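# Lay the towel flat beside the basket, then release

## Task

Get the towel lying flat on the table as a single layer, with a margin of at least one finger's width from the table edge, two fingers' width from the basket's rim, and more than a hand's width from the column of each arm. The basket must end upright with its entire base on the table, no more than three fingers' width from its starting spot and turned roughly as before. Finally release everything and move the grippers away; anything that stays in place only because the robot holds it does not count.

## Robot and tools

Robot: two arms, left_arm and right_arm, each with six revolute joints and a parallel two-finger gripper. Bases in the scene frame: left_arm at (-0.002, +0.250, 0) m, quat_wxyz (+0.996, 0, 0, +0.089); right_arm at (+0.048, -0.342, 0) m, quat_wxyz (+0.997, 0, 0, +0.078).

Scene frame: origin on the tabletop midway between the arms, +z up, +x outward over the table, left_arm on the +y side. The names left and right do not correspond to sides of any image. Gripper fingers point along the gripper's +z and close along its y. end_effector_position is the spot between the pads, roughly 1 cm back from the fingertips; the reported value can be off, more so when the arm is stretched far.

Joint order, used in every row and every per-joint result list: waist (joint1), wrist yaw (joint5), elbow (joint3), shoulder (joint2), wrist roll (joint6), wrist pitch (joint4). The waist sign is flipped relative to the URDF everywhere you read or write it: a URDF angle of 1.2 shows as about -1.2. URDF ranges: waist -2.880 to 2.880, shoulder 0.000 to 3.142, elbow 0.000 to 3.019, wrist pitch -1.693 to 1.571, wrist yaw -1.571 to 1.571, wrist roll -2.094 to 2.094 (so the waist in your numbers is also -2.880 to 2.880, mirrored). True ends may differ by up to 0.019 rad.

A row is 14 numbers, all in [-1, 1], always for both arms: left_arm's six joint values in the order above plus its opening, then right_arm's six plus its opening. Joint values are scaled offsets, not angles: 1.0 equals 1.264 rad waist, 1.32 shoulder, 1.276 elbow, 1.83 wrist pitch, 1.686 wrist yaw, 2.022 wrist roll. Opening is absolute: +1 fully open, -1 closed.

execute_actions(actions): a list of up to 15 actions; each action is a list of up to 15 rows, one per 1/30 s control step; a short action repeats its final row to fill 15 steps. Joint offsets in every row are measured from the joint angles when that action began (for a call's first action, from the last reported angles), not from the previous row. If any action would push a joint more than 0.019 rad beyond its range, that action is rejected for both arms; a malformed action, or a first action failing this check, rejects the whole call. A joint asked past its real end is clipped there, and the result may print "joint sent to its limit" (absence of that line does not prove room remains). An empty list just returns state and images.

move(target, speed, blocking): target is one 14-number row whose joint values are offsets from the "Joint positions" in the latest result that printed them. All joints travel in lockstep fractions, so the hand follows a curve; duration is clamped to 0.5–10 s. speed (0.01–2 rad/s, default 0.5) sets the peak rate of whichever joint travels farthest. Finger openings are applied immediately. Moves ignore obstacles and the other arm; faster contact hits harder, and aiming beyond a contact presses harder. The extra "move:" line reports the ending (done, off_target, moving, held, fault), limits=held or limits=none, and each arm's joint farthest from target. With blocking=false the reply comes after 0.5 s; further rows and moves are refused until a result shows the move ended, so use wait or stop.

wait(seconds): 0–10 s, arms keep their last command; returns early when a running move finishes. stop: brakes a running move (needs room; fingers continue). zoom_image(camera, region): region [x0, y0, x1, y1] in pixels, at most 504x504, on cam_head_left, cam_head_right, cam_high, cam_left_wrist or cam_right_wrist (all 504x504). read_manual(section): licence texts only. finished_scene(scene): give the current scene number; ends it irreversibly after the robot holds its final command.

Motion limits: each step the joint target stays within a lead of the measured angle (waist 0.264 rad, shoulder 0.32, elbow 0.276, wrist pitch 0.33, wrist yaw 0.186, wrist roll 0.522), and if targets would place the gripper over 70 mm from where it is, they are scaled back. Big offsets therefore take several actions; an unfinished motion may not complete by itself, so command the remainder. "Joint targets" shows current drive targets. "joint command not followed" means a clearance check altered some steps.

Sagging: sending zeros can let an arm droop. To hold a pose, in a reply's first call send offsets back to the desired angles, then zeros in later calls, increasing the correction if a joint still falls short.

Results: state line per arm with end_effector_position (m) and end_effector_quat_wxyz; Joint positions and Joint velocities per arm (rad, rad/s), then finger-pad gap (m; 0.094 fully open); grip_measured on the command scale (may be off by about 1 mm). To hold something, command about 0.03 below grip_measured; less grips more gently. Pad force tops out near 50–62 N, lower for items under 2 mm thick.

Cautions: don't let the arms collide or press on each other; avoid drops, slams and very hard pushes; keep the towel and basket on the table. A held item may occasionally be jerked briefly. Holding loads heats motors: MOTOR HOT from 85 °C, and at 100 °C an OVER-TEMPERATURE FAULT drops that arm until it cools. Time passes while you compose replies, with the robot holding its last command.

Each tool is called after "Request:" by a JSON object that holds its "api" and its "payload", one argument or row to a line.

## Session

Request:
{"api": "execute_actions", "payload": {
  "actions": []
}}

Scene clock: 0.00 s.
left_arm: end_effector_position=(+0.3667, -0.0761, +0.2062) grip_measured=+1.000 end_effector_quat_wxyz=(+0.017, +0.963, +0.215, +0.164) | right_arm: end_effector_position=(+0.7539, -0.0475, +0.1434) grip_measured=+1.000 end_effector_quat_wxyz=(+0.458, -0.552, +0.579, +0.388)
Joint names: [waist, wrist yaw, elbow, shoulder, wrist roll, wrist pitch]
Joint positions: left_arm=[ 0.993 -0.263  1.322  1.51   1.914 -1.18   0.094] | right_arm=[-0.033 -1.165  1.782  2.196 -0.804 -0.372  0.094]
Joint velocities: left_arm=[ 0.005 -0.007 -0.012 -0.015 -0.022  0.002  0.   ] | right_arm=[ 0.005 -0.022 -0.002 -0.015 -0.066  0.007  0.   ]
Motor temperatures (°C, as the motors report them): left_arm=[33 31 31 31 33 32] | right_arm=[32 31 34 33 31 30]
Joint targets: left_arm=[0.993 -0.263 1.340 1.518 1.914 -1.180] | right_arm=[-0.033 -1.164 1.807 2.205 -0.804 -0.370]

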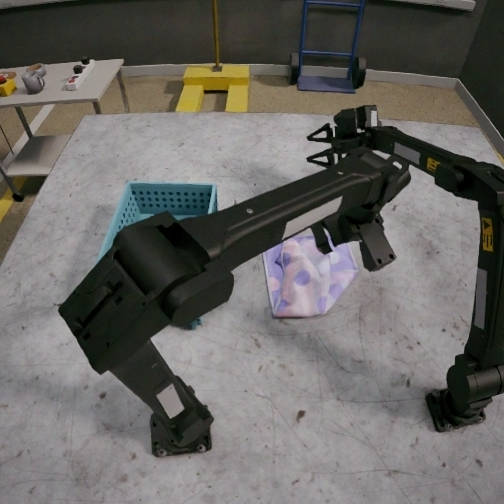

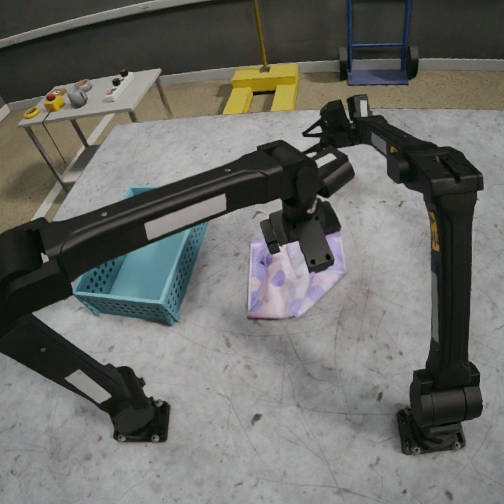

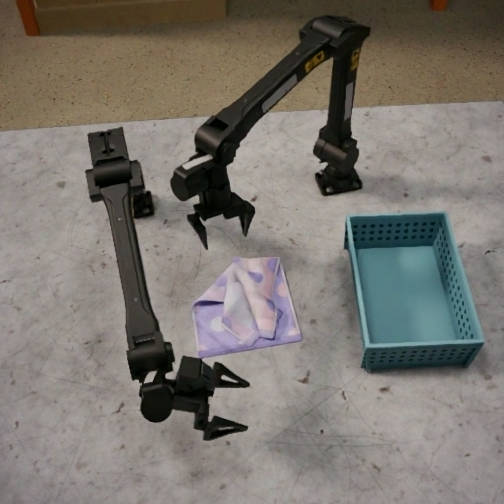

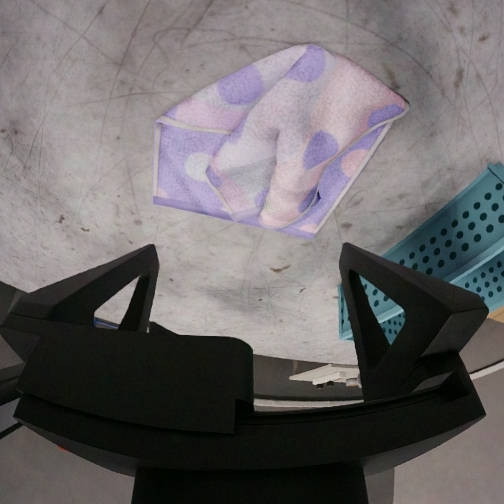

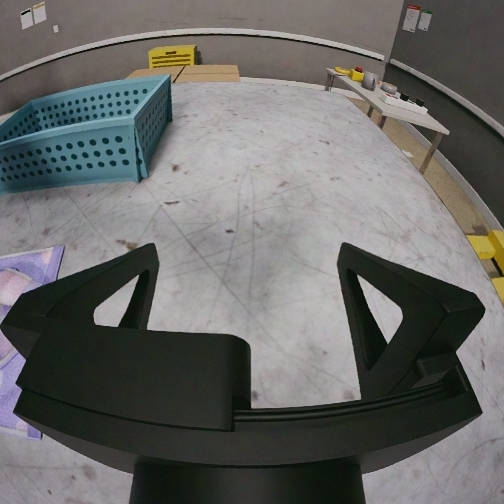

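Request:
{"api": "move", "payload": {
  "target": [-0.75,0.156,-0.1,-0.25,-0.5,-0.15,1,0.2,0.691,-0.45,-0.65,0,-0.58,1],
  "speed": 1
}}

Request:
{"api": "zoom_image", "payload": {
  "camera": "cam_high",
  "region": [170,230,330,390]
}}

Request:
{"api": "zoom_image", "payload": {
  "camera": "cam_head_left",
  "region": [240,210,380,350]
}}

Scene clock: 5.03 s.
left_arm: end_effector_position=(+0.3547, +0.3006, +0.2741) grip_measured=+1.000 end_effector_quat_wxyz=(+0.065, +0.376, +0.924, +0.039) | right_arm: end_effector_position=(+0.4315, -0.3639, +0.2263) grip_measured=+1.000 end_effector_quat_wxyz=(+0.019, -0.365, +0.931, -0.007)
Joint names: [waist, wrist yaw, elbow, shoulder, wrist roll, wrist pitch]
Joint positions: left_arm=[ 0.038 -0.002  1.209  1.181  0.913 -1.446  0.094] | right_arm=[ 0.212 -0.003  1.211  1.322 -0.804 -1.418  0.094]
Joint velocities: left_arm=[ 0.015 -0.022  0.002 -0.024  0.037 -0.007  0.   ] | right_arm=[ 0.005 -0.022 -0.002 -0.015 -0.066 -0.002  0.   ]
Motor temperatures (°C, as the motors report them): left_arm=[33 31 32 31 33 32] | right_arm=[32 31 35 34 31 30]
Joint targets: left_arm=[0.045 0.000 1.195 1.181 0.903 -1.455] | right_arm=[0.220 0.001 1.208 1.338 -0.804 -1.434]
move: done; limits=none; left_arm: farthest joint: the elbow, 0.015 radians from its target (0.128 radians at the start); right_arm: farthest joint: the shoulder, 0.016 radians from its target (0.858 radians at the start)

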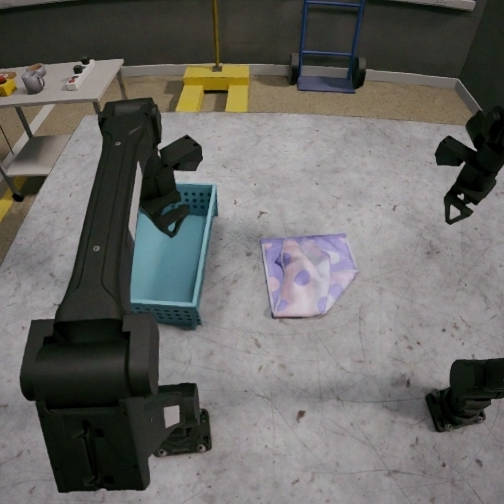

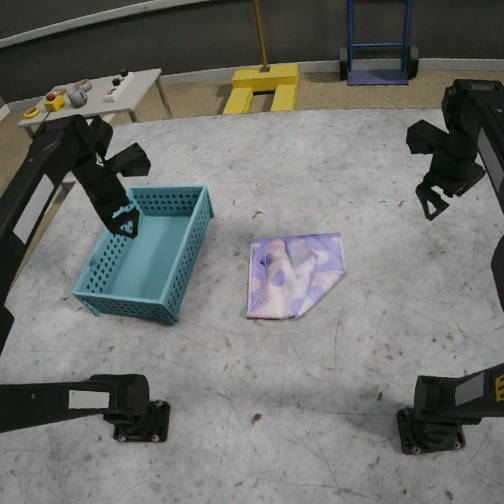

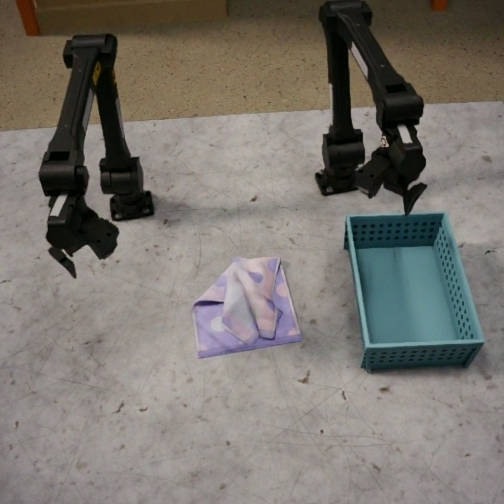

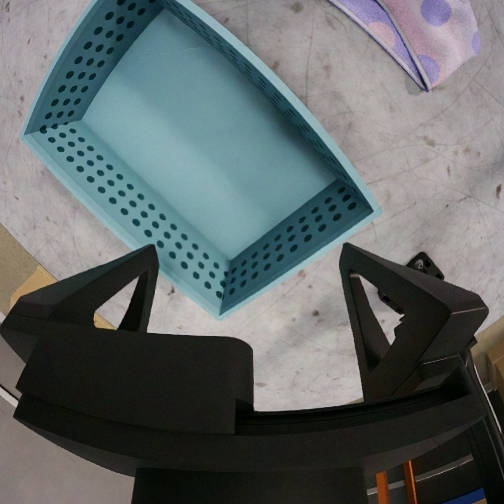

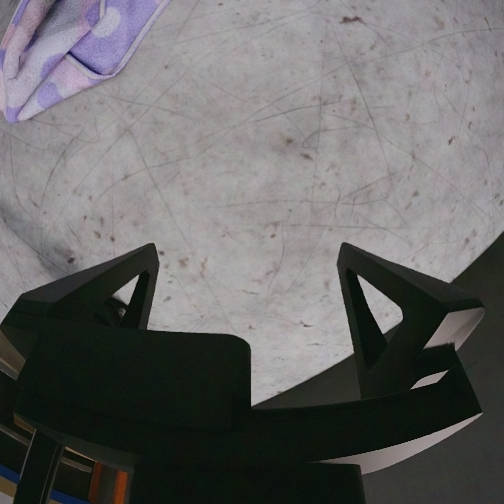

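Region (170, 230, 330, 390) of cam_high's 504x504 image, scaled by 3.150, with more detail than that image has.

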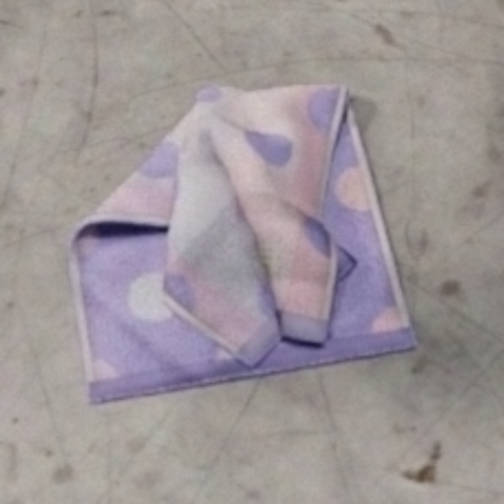

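Region (240, 210, 380, 350) of cam_head_left's 504x504 image, scaled by 3.600, with more detail than that image has.

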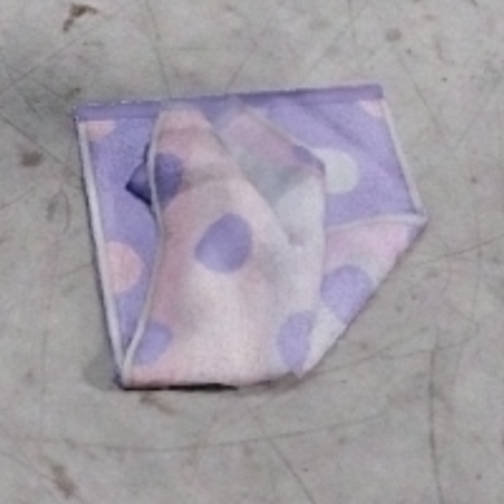

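Request:
{"api": "move", "payload": {
  "target": [0,0,0,0,0,0,1,-0.534,0,0.218,0.42,0.704,0.128,0],
  "speed": 1.2
}}

Scene clock: 7.93 s.
left_arm: end_effector_position=(+0.3547, +0.3006, +0.2741) grip_measured=+1.000 end_effector_quat_wxyz=(+0.065, +0.375, +0.924, +0.039) | right_arm: end_effector_position=(+0.4795, -0.0306, +0.0686) grip_measured=+0.002 end_effector_quat_wxyz=(-0.024, -0.009, +1.000, -0.015)
Joint names: [waist, wrist yaw, elbow, shoulder, wrist roll, wrist pitch]
Joint positions: left_arm=[ 0.038 -0.002  1.209  1.181  0.912 -1.446  0.094] | right_arm=[-0.47  -0.003  1.444  1.871  0.608 -1.2    0.047]
Joint velocities: left_arm=[ 0.015 -0.051 -0.007 -0.005 -0.022  0.002  0.   ] | right_arm=[ 0.005 -0.022 -0.007  0.005 -0.007 -0.012 -0.001]
Motor temperatures (°C, as the motors report them): left_arm=[33 31 33 31 33 32] | right_arm=[32 31 36 34 31 30]
Joint targets: left_arm=[0.038 -0.002 1.209 1.181 0.913 -1.446] | right_arm=[-0.463 -0.003 1.489 1.876 0.619 -1.184]
move: off_target (right_arm); limits=none; left_arm: farthest joint: the wrist roll, 0.001 radians from its target (0.001 radians at the start); right_arm: farthest joint: the elbow, 0.045 radians from its target (0.279 radians at the start)

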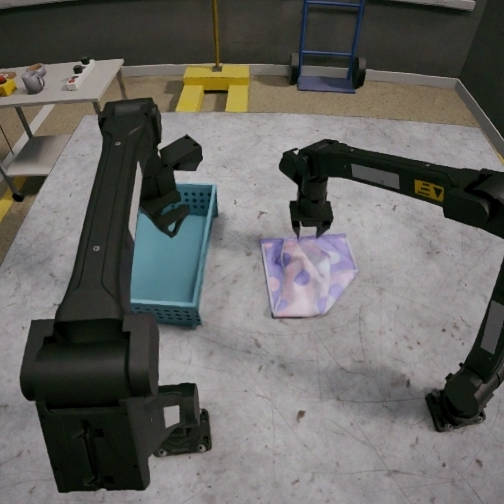

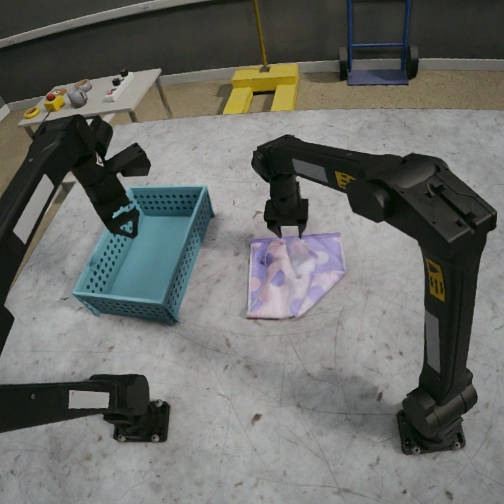

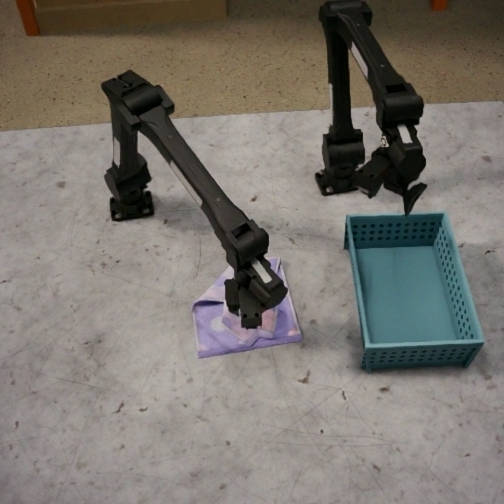

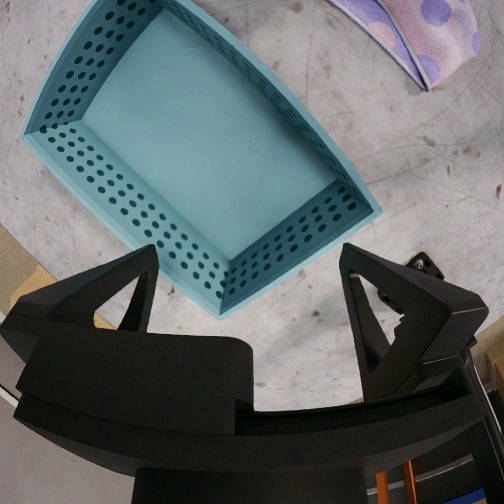

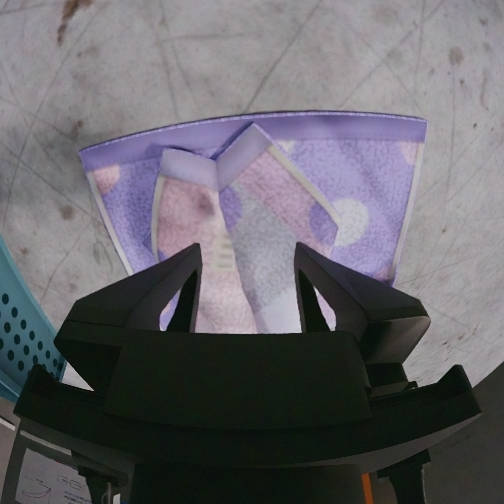

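Request:
{"api": "move", "payload": {
  "target": [0,0,0,0,-0.6,0,-0.3,0.04,0,0.014,0.062,-0.015,0.092,-0.35],
  "speed": 1.2
}}

Scene clock: 10.17 s.
left_arm: end_effector_position=(+0.3547, +0.3006, +0.2741) grip_measured=-0.297 end_effector_quat_wxyz=(+0.076, -0.214, +0.974, -0.005) | right_arm: end_effector_position=(+0.5174, -0.0282, +0.0376) grip_measured=-0.348 end_effector_quat_wxyz=(+0.014, -0.001, +1.000, +0.011)
Joint names: [waist, wrist yaw, elbow, shoulder, wrist roll, wrist pitch]
Joint positions: left_arm=[ 0.038 -0.002  1.209  1.181 -0.291 -1.446  0.033] | right_arm=[-0.434 -0.003  1.444  1.929  0.588 -1.049  0.031]
Joint velocities: left_arm=[ 0.005 -0.022  0.007 -0.015 -0.051 -0.002  0.   ] | right_arm=[ 0.005 -0.022 -0.012  0.005  0.007  0.002 -0.   ]
Motor temperatures (°C, as the motors report them): left_arm=[33 31 33 31 33 32] | right_arm=[32 31 36 34 31 30]
Joint targets: left_arm=[0.038 -0.002 1.209 1.181 -0.301 -1.446] | right_arm=[-0.419 -0.003 1.462 1.953 0.577 -1.032]
move: off_target (right_arm); limits=none; left_arm: farthest joint: the wrist roll, 0.010 radians from its target (1.213 radians at the start); right_arm: farthest joint: the shoulder, 0.024 radians from its target (0.082 radians at the start)

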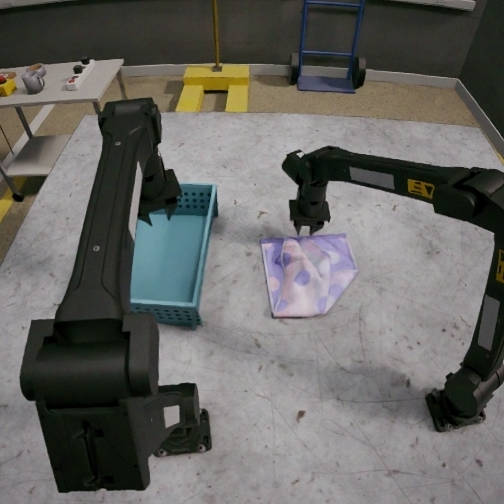

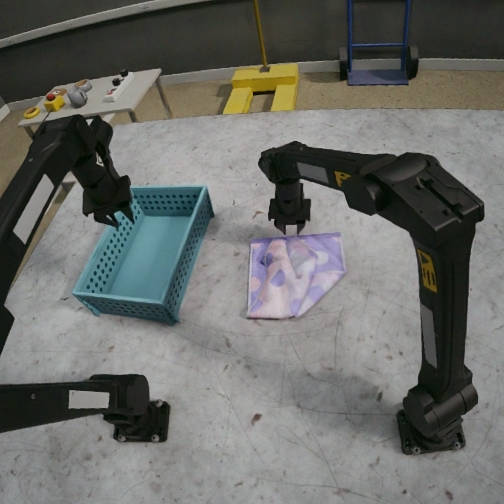

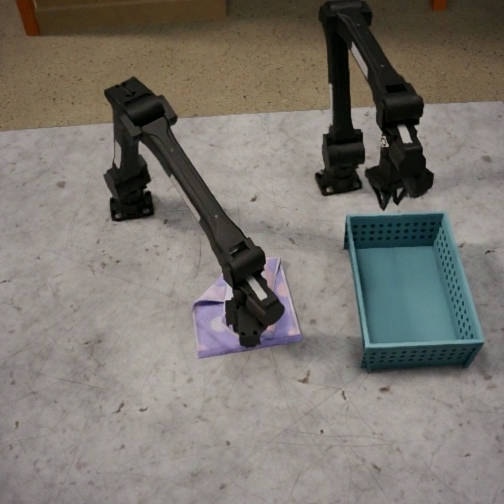

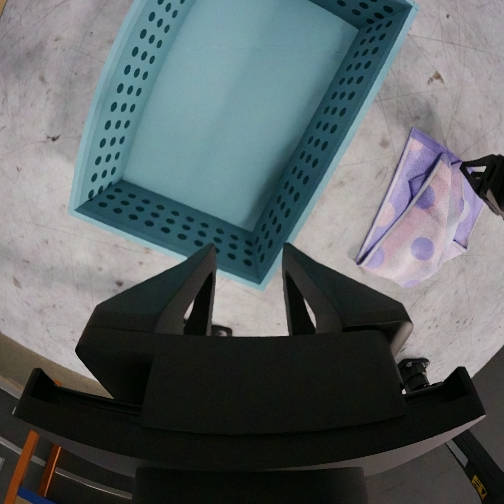

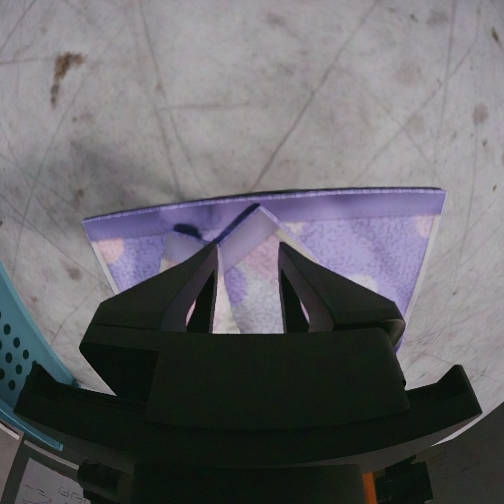

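Request:
{"api": "execute_actions", "payload": {
  "actions": [
    [[0,0,0,0,0,0,-0.3,0.022,0,0.014,0.043,0,0.009,-0.35]]
  ]
}}

Scene clock: 10.80 s.
left_arm: end_effector_position=(+0.3547, +0.3006, +0.2741) grip_measured=-0.297 end_effector_quat_wxyz=(+0.076, -0.214, +0.974, -0.005) | right_arm: end_effector_position=(+0.5189, -0.0377, +0.0154) grip_measured=-0.348 end_effector_quat_wxyz=(-0.002, +0.007, +1.000, +0.000)
Joint names: [waist, wrist yaw, elbow, shoulder, wrist roll, wrist pitch]
Joint positions: left_arm=[ 0.038 -0.002  1.209  1.181 -0.292 -1.446  0.033] | right_arm=[-0.418 -0.003  1.444  1.97   0.588 -1.048  0.031]
Joint velocities: left_arm=[ 0.015 -0.051  0.007 -0.005 -0.022  0.002  0.001] | right_arm=[ 0.005  0.037  0.007 -0.015  0.007 -0.012 -0.003]
Motor temperatures (°C, as the motors report them): left_arm=[33 31 33 31 33 32] | right_arm=[32 31 36 34 31 30]
Joint targets: left_arm=[0.038 -0.002 1.209 1.181 -0.291 -1.446] | right_arm=[-0.406 -0.003 1.462 1.985 0.588 -1.033]

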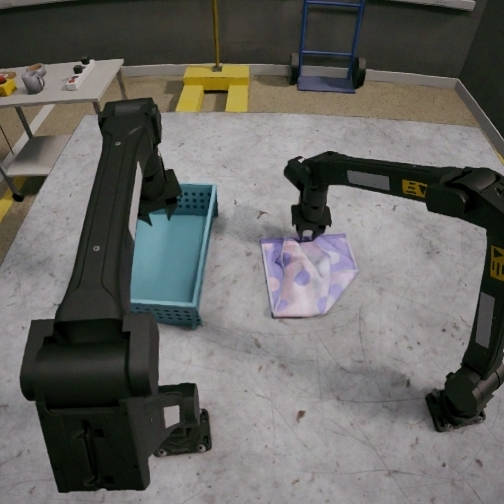

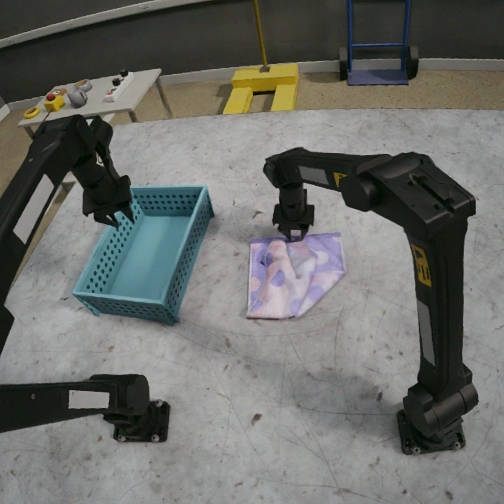

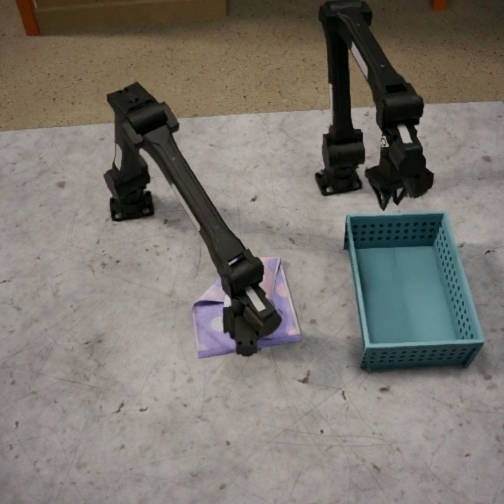

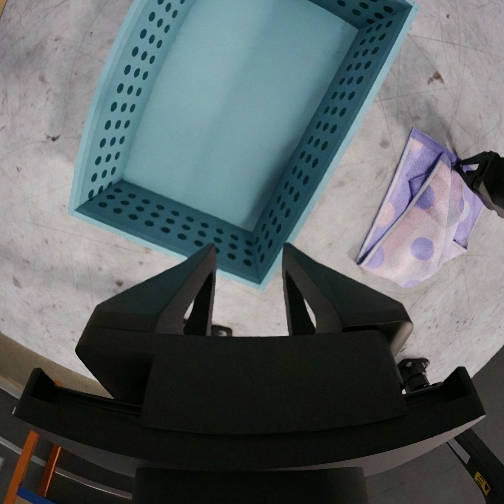

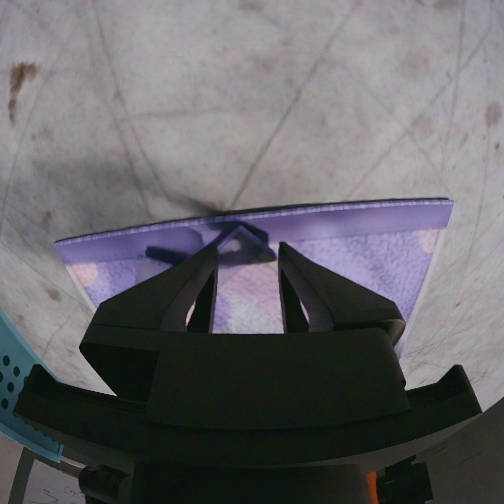

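Request:
{"api": "execute_actions", "payload": {
  "actions": [
    [[0,0,0,0,0,0,-0.3,0,0,0.014,0.012,0,0.009,-1]],
    [[0,0,0,0,0,0,-0.3,0,0,0.014,-0.045,0,0.009,-1]]
  ]
}}

Scene clock: 11.87 s.
left_arm: end_effector_position=(+0.3547, +0.3006, +0.2741) grip_measured=-0.297 end_effector_quat_wxyz=(+0.076, -0.214, +0.974, -0.005) | right_arm: end_effector_position=(+0.5244, -0.0342, +0.0507) grip_measured=-0.988 end_effector_quat_wxyz=(+0.025, +0.007, +0.999, +0.018)
Joint names: [waist, wrist yaw, elbow, shoulder, wrist roll, wrist pitch]
Joint positions: left_arm=[ 0.038 -0.002  1.209  1.181 -0.292 -1.446  0.033] | right_arm=[-0.418 -0.003  1.444  1.905  0.588 -1.048  0.001]
Joint velocities: left_arm=[-0.005 -0.051  0.007 -0.005  0.051 -0.007  0.001] | right_arm=[ 0.005 -0.11  -0.007 -0.005 -0.037  0.002 -0.001]
Motor temperatures (°C, as the motors report them): left_arm=[33 31 33 31 33 32] | right_arm=[32 31 36 35 31 30]
Joint targets: left_arm=[0.038 -0.002 1.209 1.181 -0.292 -1.446] | right_arm=[-0.418 -0.003 1.462 1.910 0.588 -1.032]

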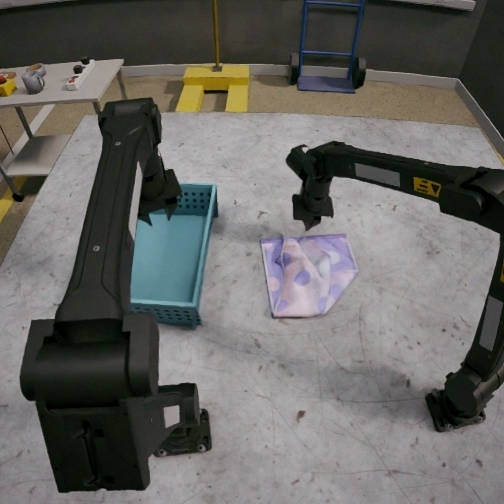

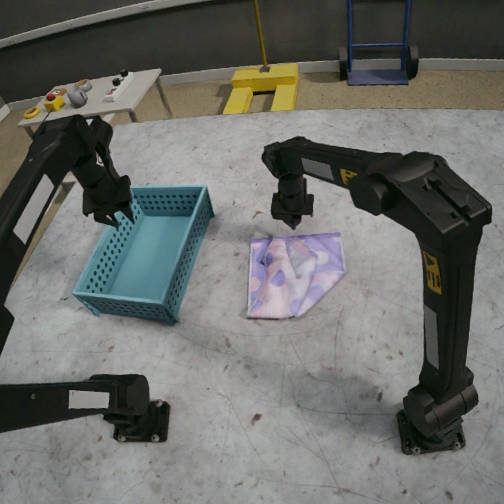

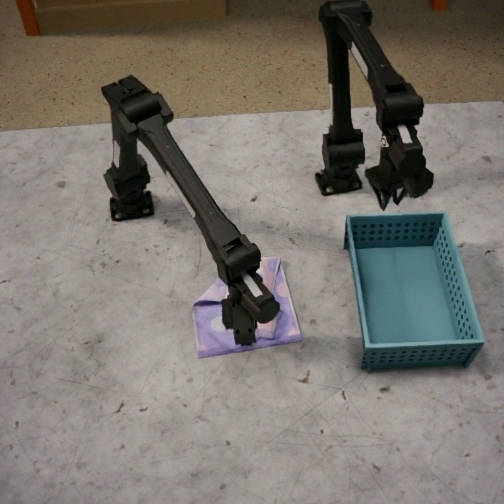

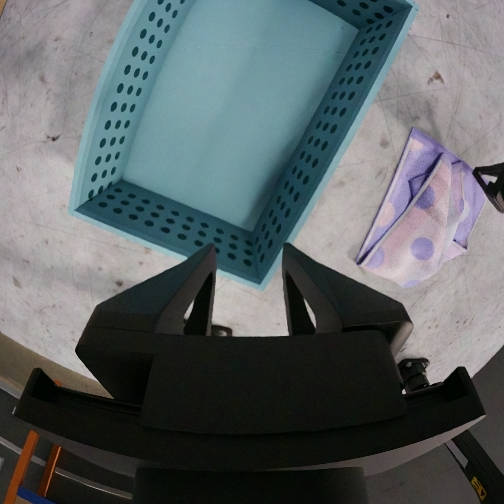

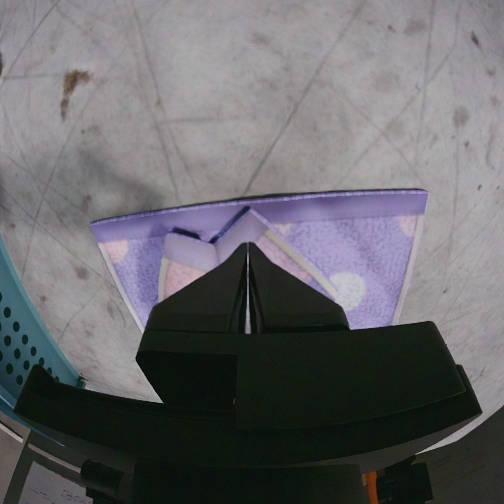

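Too high; go lower.

Request:
{"api": "execute_actions", "payload": {
  "actions": [
    [[0,0,0,0,0,0,-0.3,0,0,0.014,0,0,0,-0.3],[0,0,0,0,0,0,-0.3,0,0,0.014,0.02,0,0,-0.3],[0,0,0,0,0,0,-0.3,0,0,0.014,0.03,0,0,-0.3],[0,0,0,0,0,0,-0.3,0,0,0.014,0.04,0,0,-0.3],[0,0,0,0,0,0,-0.3,0,0,0.014,0.05,0,0,-0.3],[0,0,0,0,0,0,-0.3,0,0,0.014,0.06,0,0,-0.3],[0,0,0,0,0,0,-0.3,0,0,0.014,0.072,0,0,-0.3]]
  ]
}}

Request:
{"api": "execute_actions", "payload": {
  "actions": [
    [[0,0,0,0,0,0,-0.3,0,0,0.014,0.01,0,0,-1]],
    [[0,0,0,0,0,0,-0.3,0,0,0.014,-0.045,0,0,-1]]
  ]
}}

Scene clock: 12.60 s.
left_arm: end_effector_position=(+0.3547, +0.3006, +0.2741) grip_measured=-0.297 end_effector_quat_wxyz=(+0.076, -0.214, +0.974, -0.005) | right_arm: end_effector_position=(+0.5192, -0.0375, +0.0096) grip_measured=-0.302 end_effector_quat_wxyz=(-0.006, +0.007, +1.000, -0.002)
Joint names: [waist, wrist yaw, elbow, shoulder, wrist roll, wrist pitch]
Joint positions: left_arm=[ 0.038 -0.002  1.209  1.181 -0.292 -1.446  0.033] | right_arm=[-0.418 -0.004  1.447  1.983  0.588 -1.048  0.033]
Joint velocities: left_arm=[-0.005 -0.037  0.002 -0.005  0.066 -0.017  0.001] | right_arm=[-0.005  0.022 -0.002 -0.005 -0.037 -0.007 -0.   ]
Motor temperatures (°C, as the motors report them): left_arm=[33 31 33 31 33 32] | right_arm=[32 31 36 35 31 30]
Joint targets: left_arm=[0.038 -0.002 1.209 1.181 -0.292 -1.446] | right_arm=[-0.418 -0.003 1.461 2.000 0.588 -1.048]

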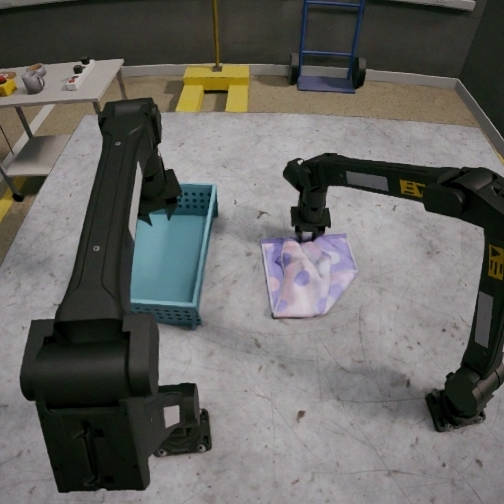

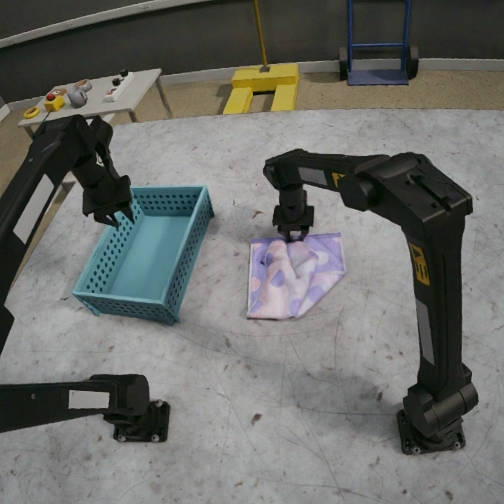

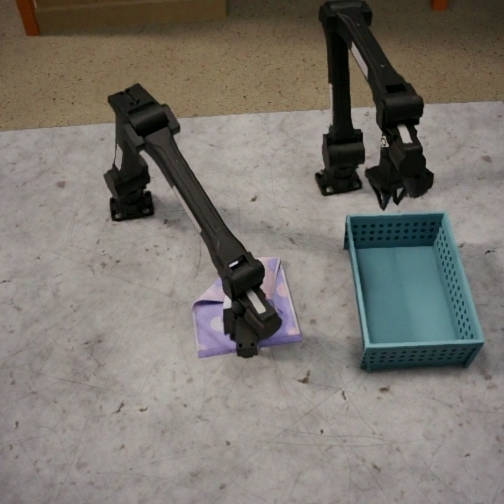

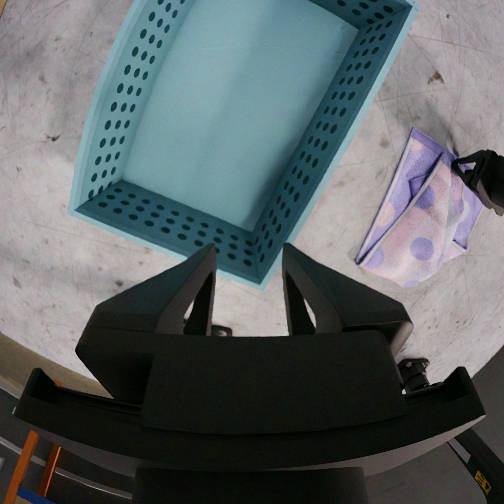

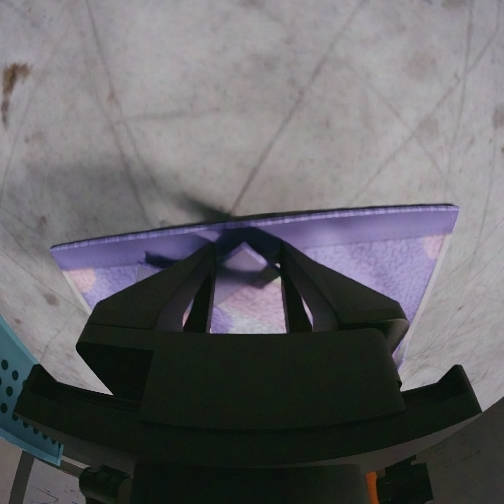

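Scene clock: 13.60 s.
left_arm: end_effector_position=(+0.3547, +0.3006, +0.2741) grip_measured=-0.297 end_effector_quat_wxyz=(+0.076, -0.214, +0.974, -0.005) | right_arm: end_effector_position=(+0.5247, -0.0339, +0.0442) grip_measured=-0.963 end_effector_quat_wxyz=(+0.021, +0.007, +1.000, +0.016)
Joint names: [waist, wrist yaw, elbow, shoulder, wrist roll, wrist pitch]
Joint positions: left_arm=[ 0.038 -0.002  1.209  1.181 -0.292 -1.446  0.033] | right_arm=[-0.418 -0.004  1.447  1.919  0.588 -1.048  0.002]
Joint velocities: left_arm=[ 0.005 -0.007  0.002  0.005 -0.007  0.002 -0.001] | right_arm=[-0.015  0.022  0.007  0.005 -0.022 -0.007  0.001]
Motor temperatures (°C, as the motors report them): left_arm=[33 31 33 31 33 32] | right_arm=[32 31 36 35 31 30]
Joint targets: left_arm=[0.038 -0.002 1.209 1.181 -0.292 -1.446] | right_arm=[-0.418 -0.004 1.465 1.924 0.588 -1.048]

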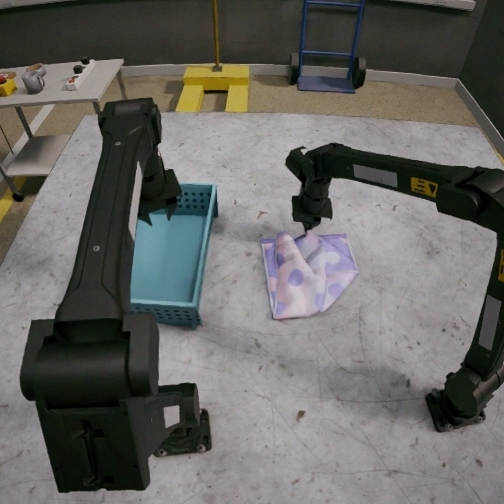

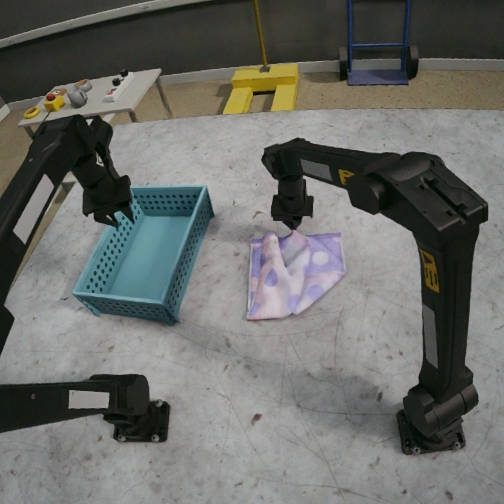

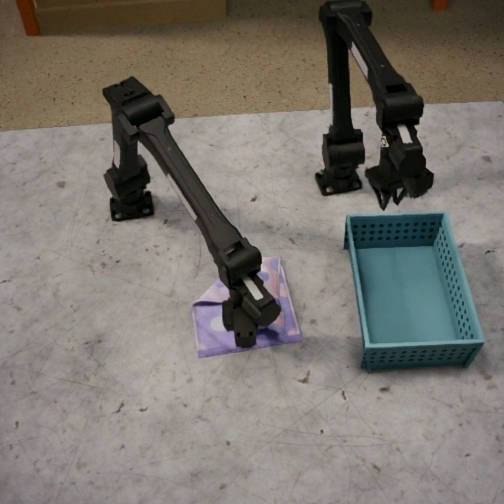

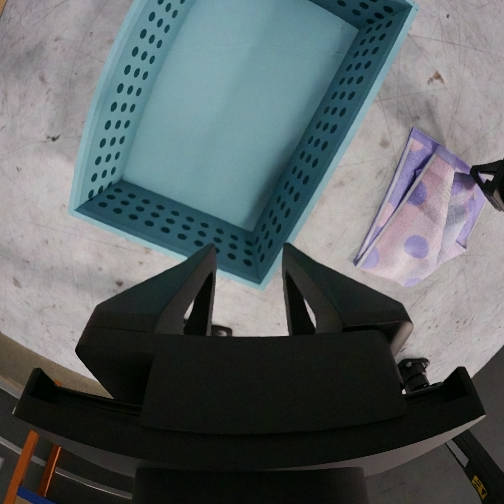

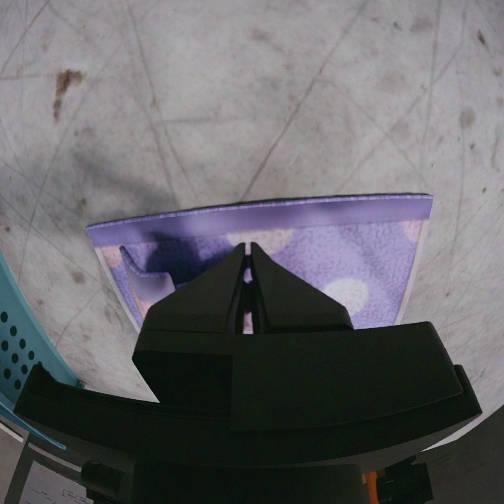

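Request:
{"api": "move", "payload": {
  "target": [0.25,0,0.06,0.1,-0.055,0.03,-0.3,0.145,0,-0.168,-0.11,-0.095,0.02,-1],
  "speed": 0.4
}}

Request:
{"api": "move", "payload": {
  "target": [0.19,0,0.16,0.39,0,0.125,-0.3,0,0,0.014,0,0,0,-1],
  "speed": 0.7
}}

Scene clock: 15.43 s.
left_arm: end_effector_position=(+0.3848, +0.1803, +0.2468) grip_measured=-0.297 end_effector_quat_wxyz=(+0.054, -0.107, +0.993, -0.015) | right_arm: end_effector_position=(+0.5015, -0.1514, +0.0412) grip_measured=-0.963 end_effector_quat_wxyz=(-0.004, +0.005, +1.000, +0.000)
Joint names: [waist, wrist yaw, elbow, shoulder, wrist roll, wrist pitch]
Joint positions: left_arm=[ 0.357 -0.002  1.236  1.295 -0.393 -1.4    0.033] | right_arm=[-0.243 -0.004  1.234  1.783  0.408 -1.028  0.002]
Joint velocities: left_arm=[ 0.015  0.007 -0.002  0.015 -0.022 -0.002 -0.003] | right_arm=[ 0.005  0.007 -0.022  0.005 -0.022 -0.002 -0.   ]
Motor temperatures (°C, as the motors report them): left_arm=[33 31 34 31 33 32] | right_arm=[32 31 36 35 31 30]
Joint targets: left_arm=[0.354 -0.002 1.286 1.313 -0.403 -1.391] | right_arm=[-0.235 -0.004 1.233 1.774 0.396 -1.011]
move: off_target (left_arm); limits=none; left_arm: farthest joint: the elbow, 0.049 radians from its target (0.077 radians at the start); right_arm: farthest joint: the wrist pitch, 0.017 radians from its target (0.036 radians at the start)

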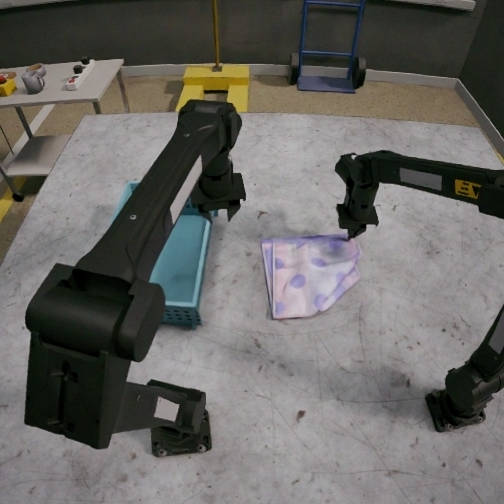

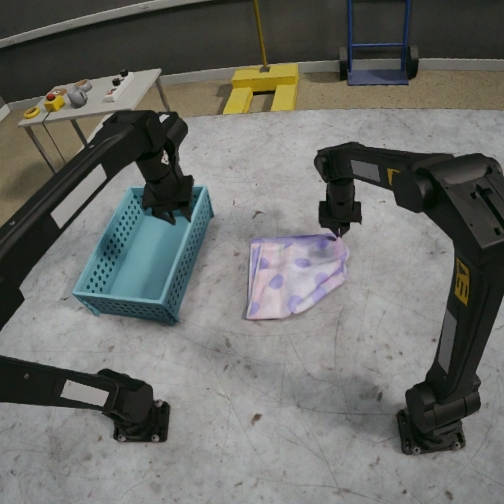

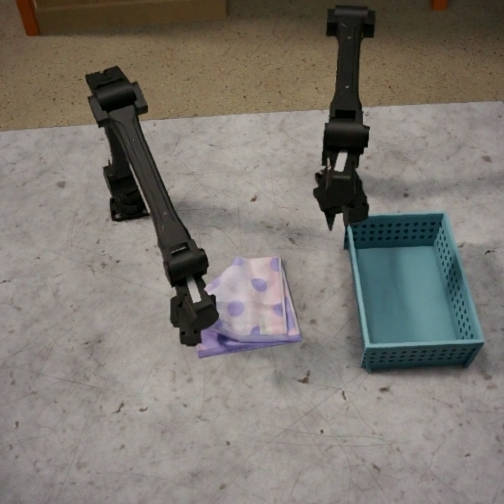

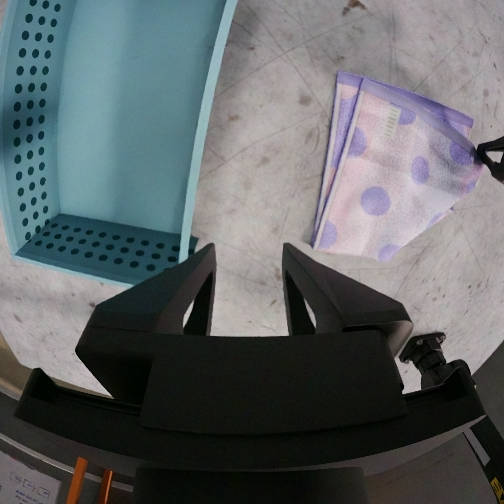

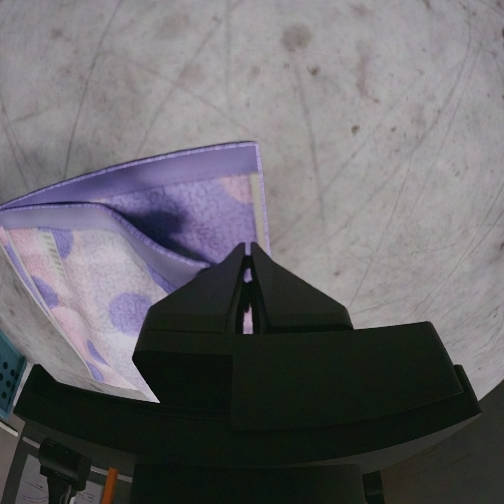

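Scene clock: 16.73 s.
left_arm: end_effector_position=(+0.4747, +0.0346, +0.0882) grip_measured=-0.297 end_effector_quat_wxyz=(-0.004, +0.016, +1.000, +0.003) | right_arm: end_effector_position=(+0.5015, -0.1514, +0.0412) grip_measured=-0.963 end_effector_quat_wxyz=(-0.004, +0.005, +1.000, +0.000)
Joint names: [waist, wrist yaw, elbow, shoulder, wrist roll, wrist pitch]
Joint positions: left_arm=[ 0.603 -0.002  1.398  1.801 -0.393 -1.179  0.033] | right_arm=[-0.243 -0.004  1.234  1.783  0.408 -1.028  0.002]
Joint velocities: left_arm=[ 0.005 -0.037  0.002  0.015  0.007 -0.002 -0.001] | right_arm=[-0.005 -0.022  0.007 -0.005 -0.037  0.002 -0.001]
Motor temperatures (°C, as the motors report them): left_arm=[33 31 34 31 33 32] | right_arm=[32 31 36 35 31 30]
Joint targets: left_arm=[0.597 -0.002 1.441 1.809 -0.393 -1.171] | right_arm=[-0.243 -0.004 1.252 1.783 0.408 -1.028]
move: off_target (left_arm); limits=none; left_arm: farthest joint: the elbow, 0.042 radians from its target (0.204 radians at the start); right_arm: farthest joint: the elbow, 0.018 radians from its target (0.018 radians at the start)

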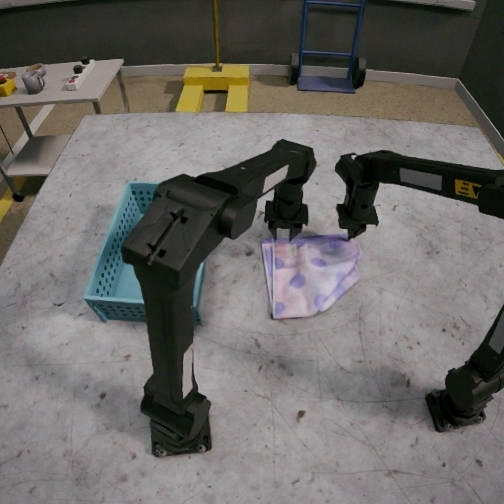

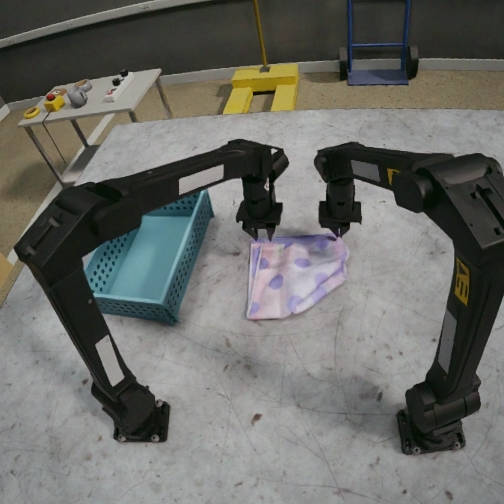

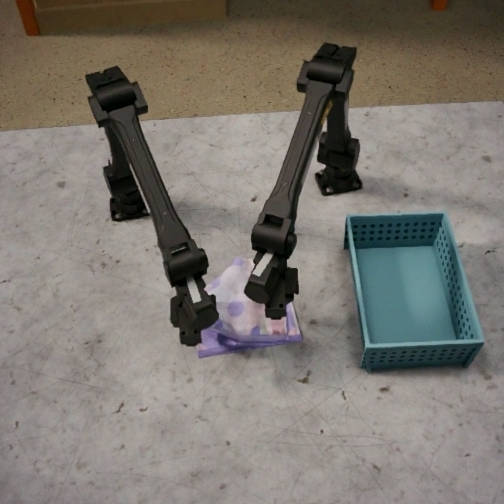

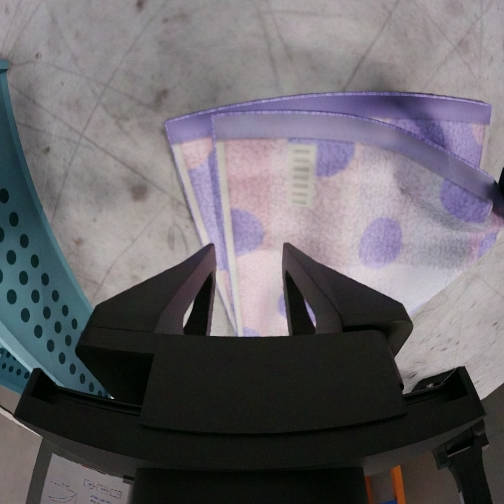

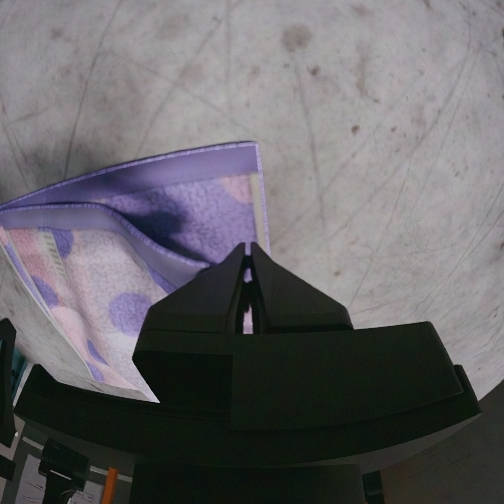

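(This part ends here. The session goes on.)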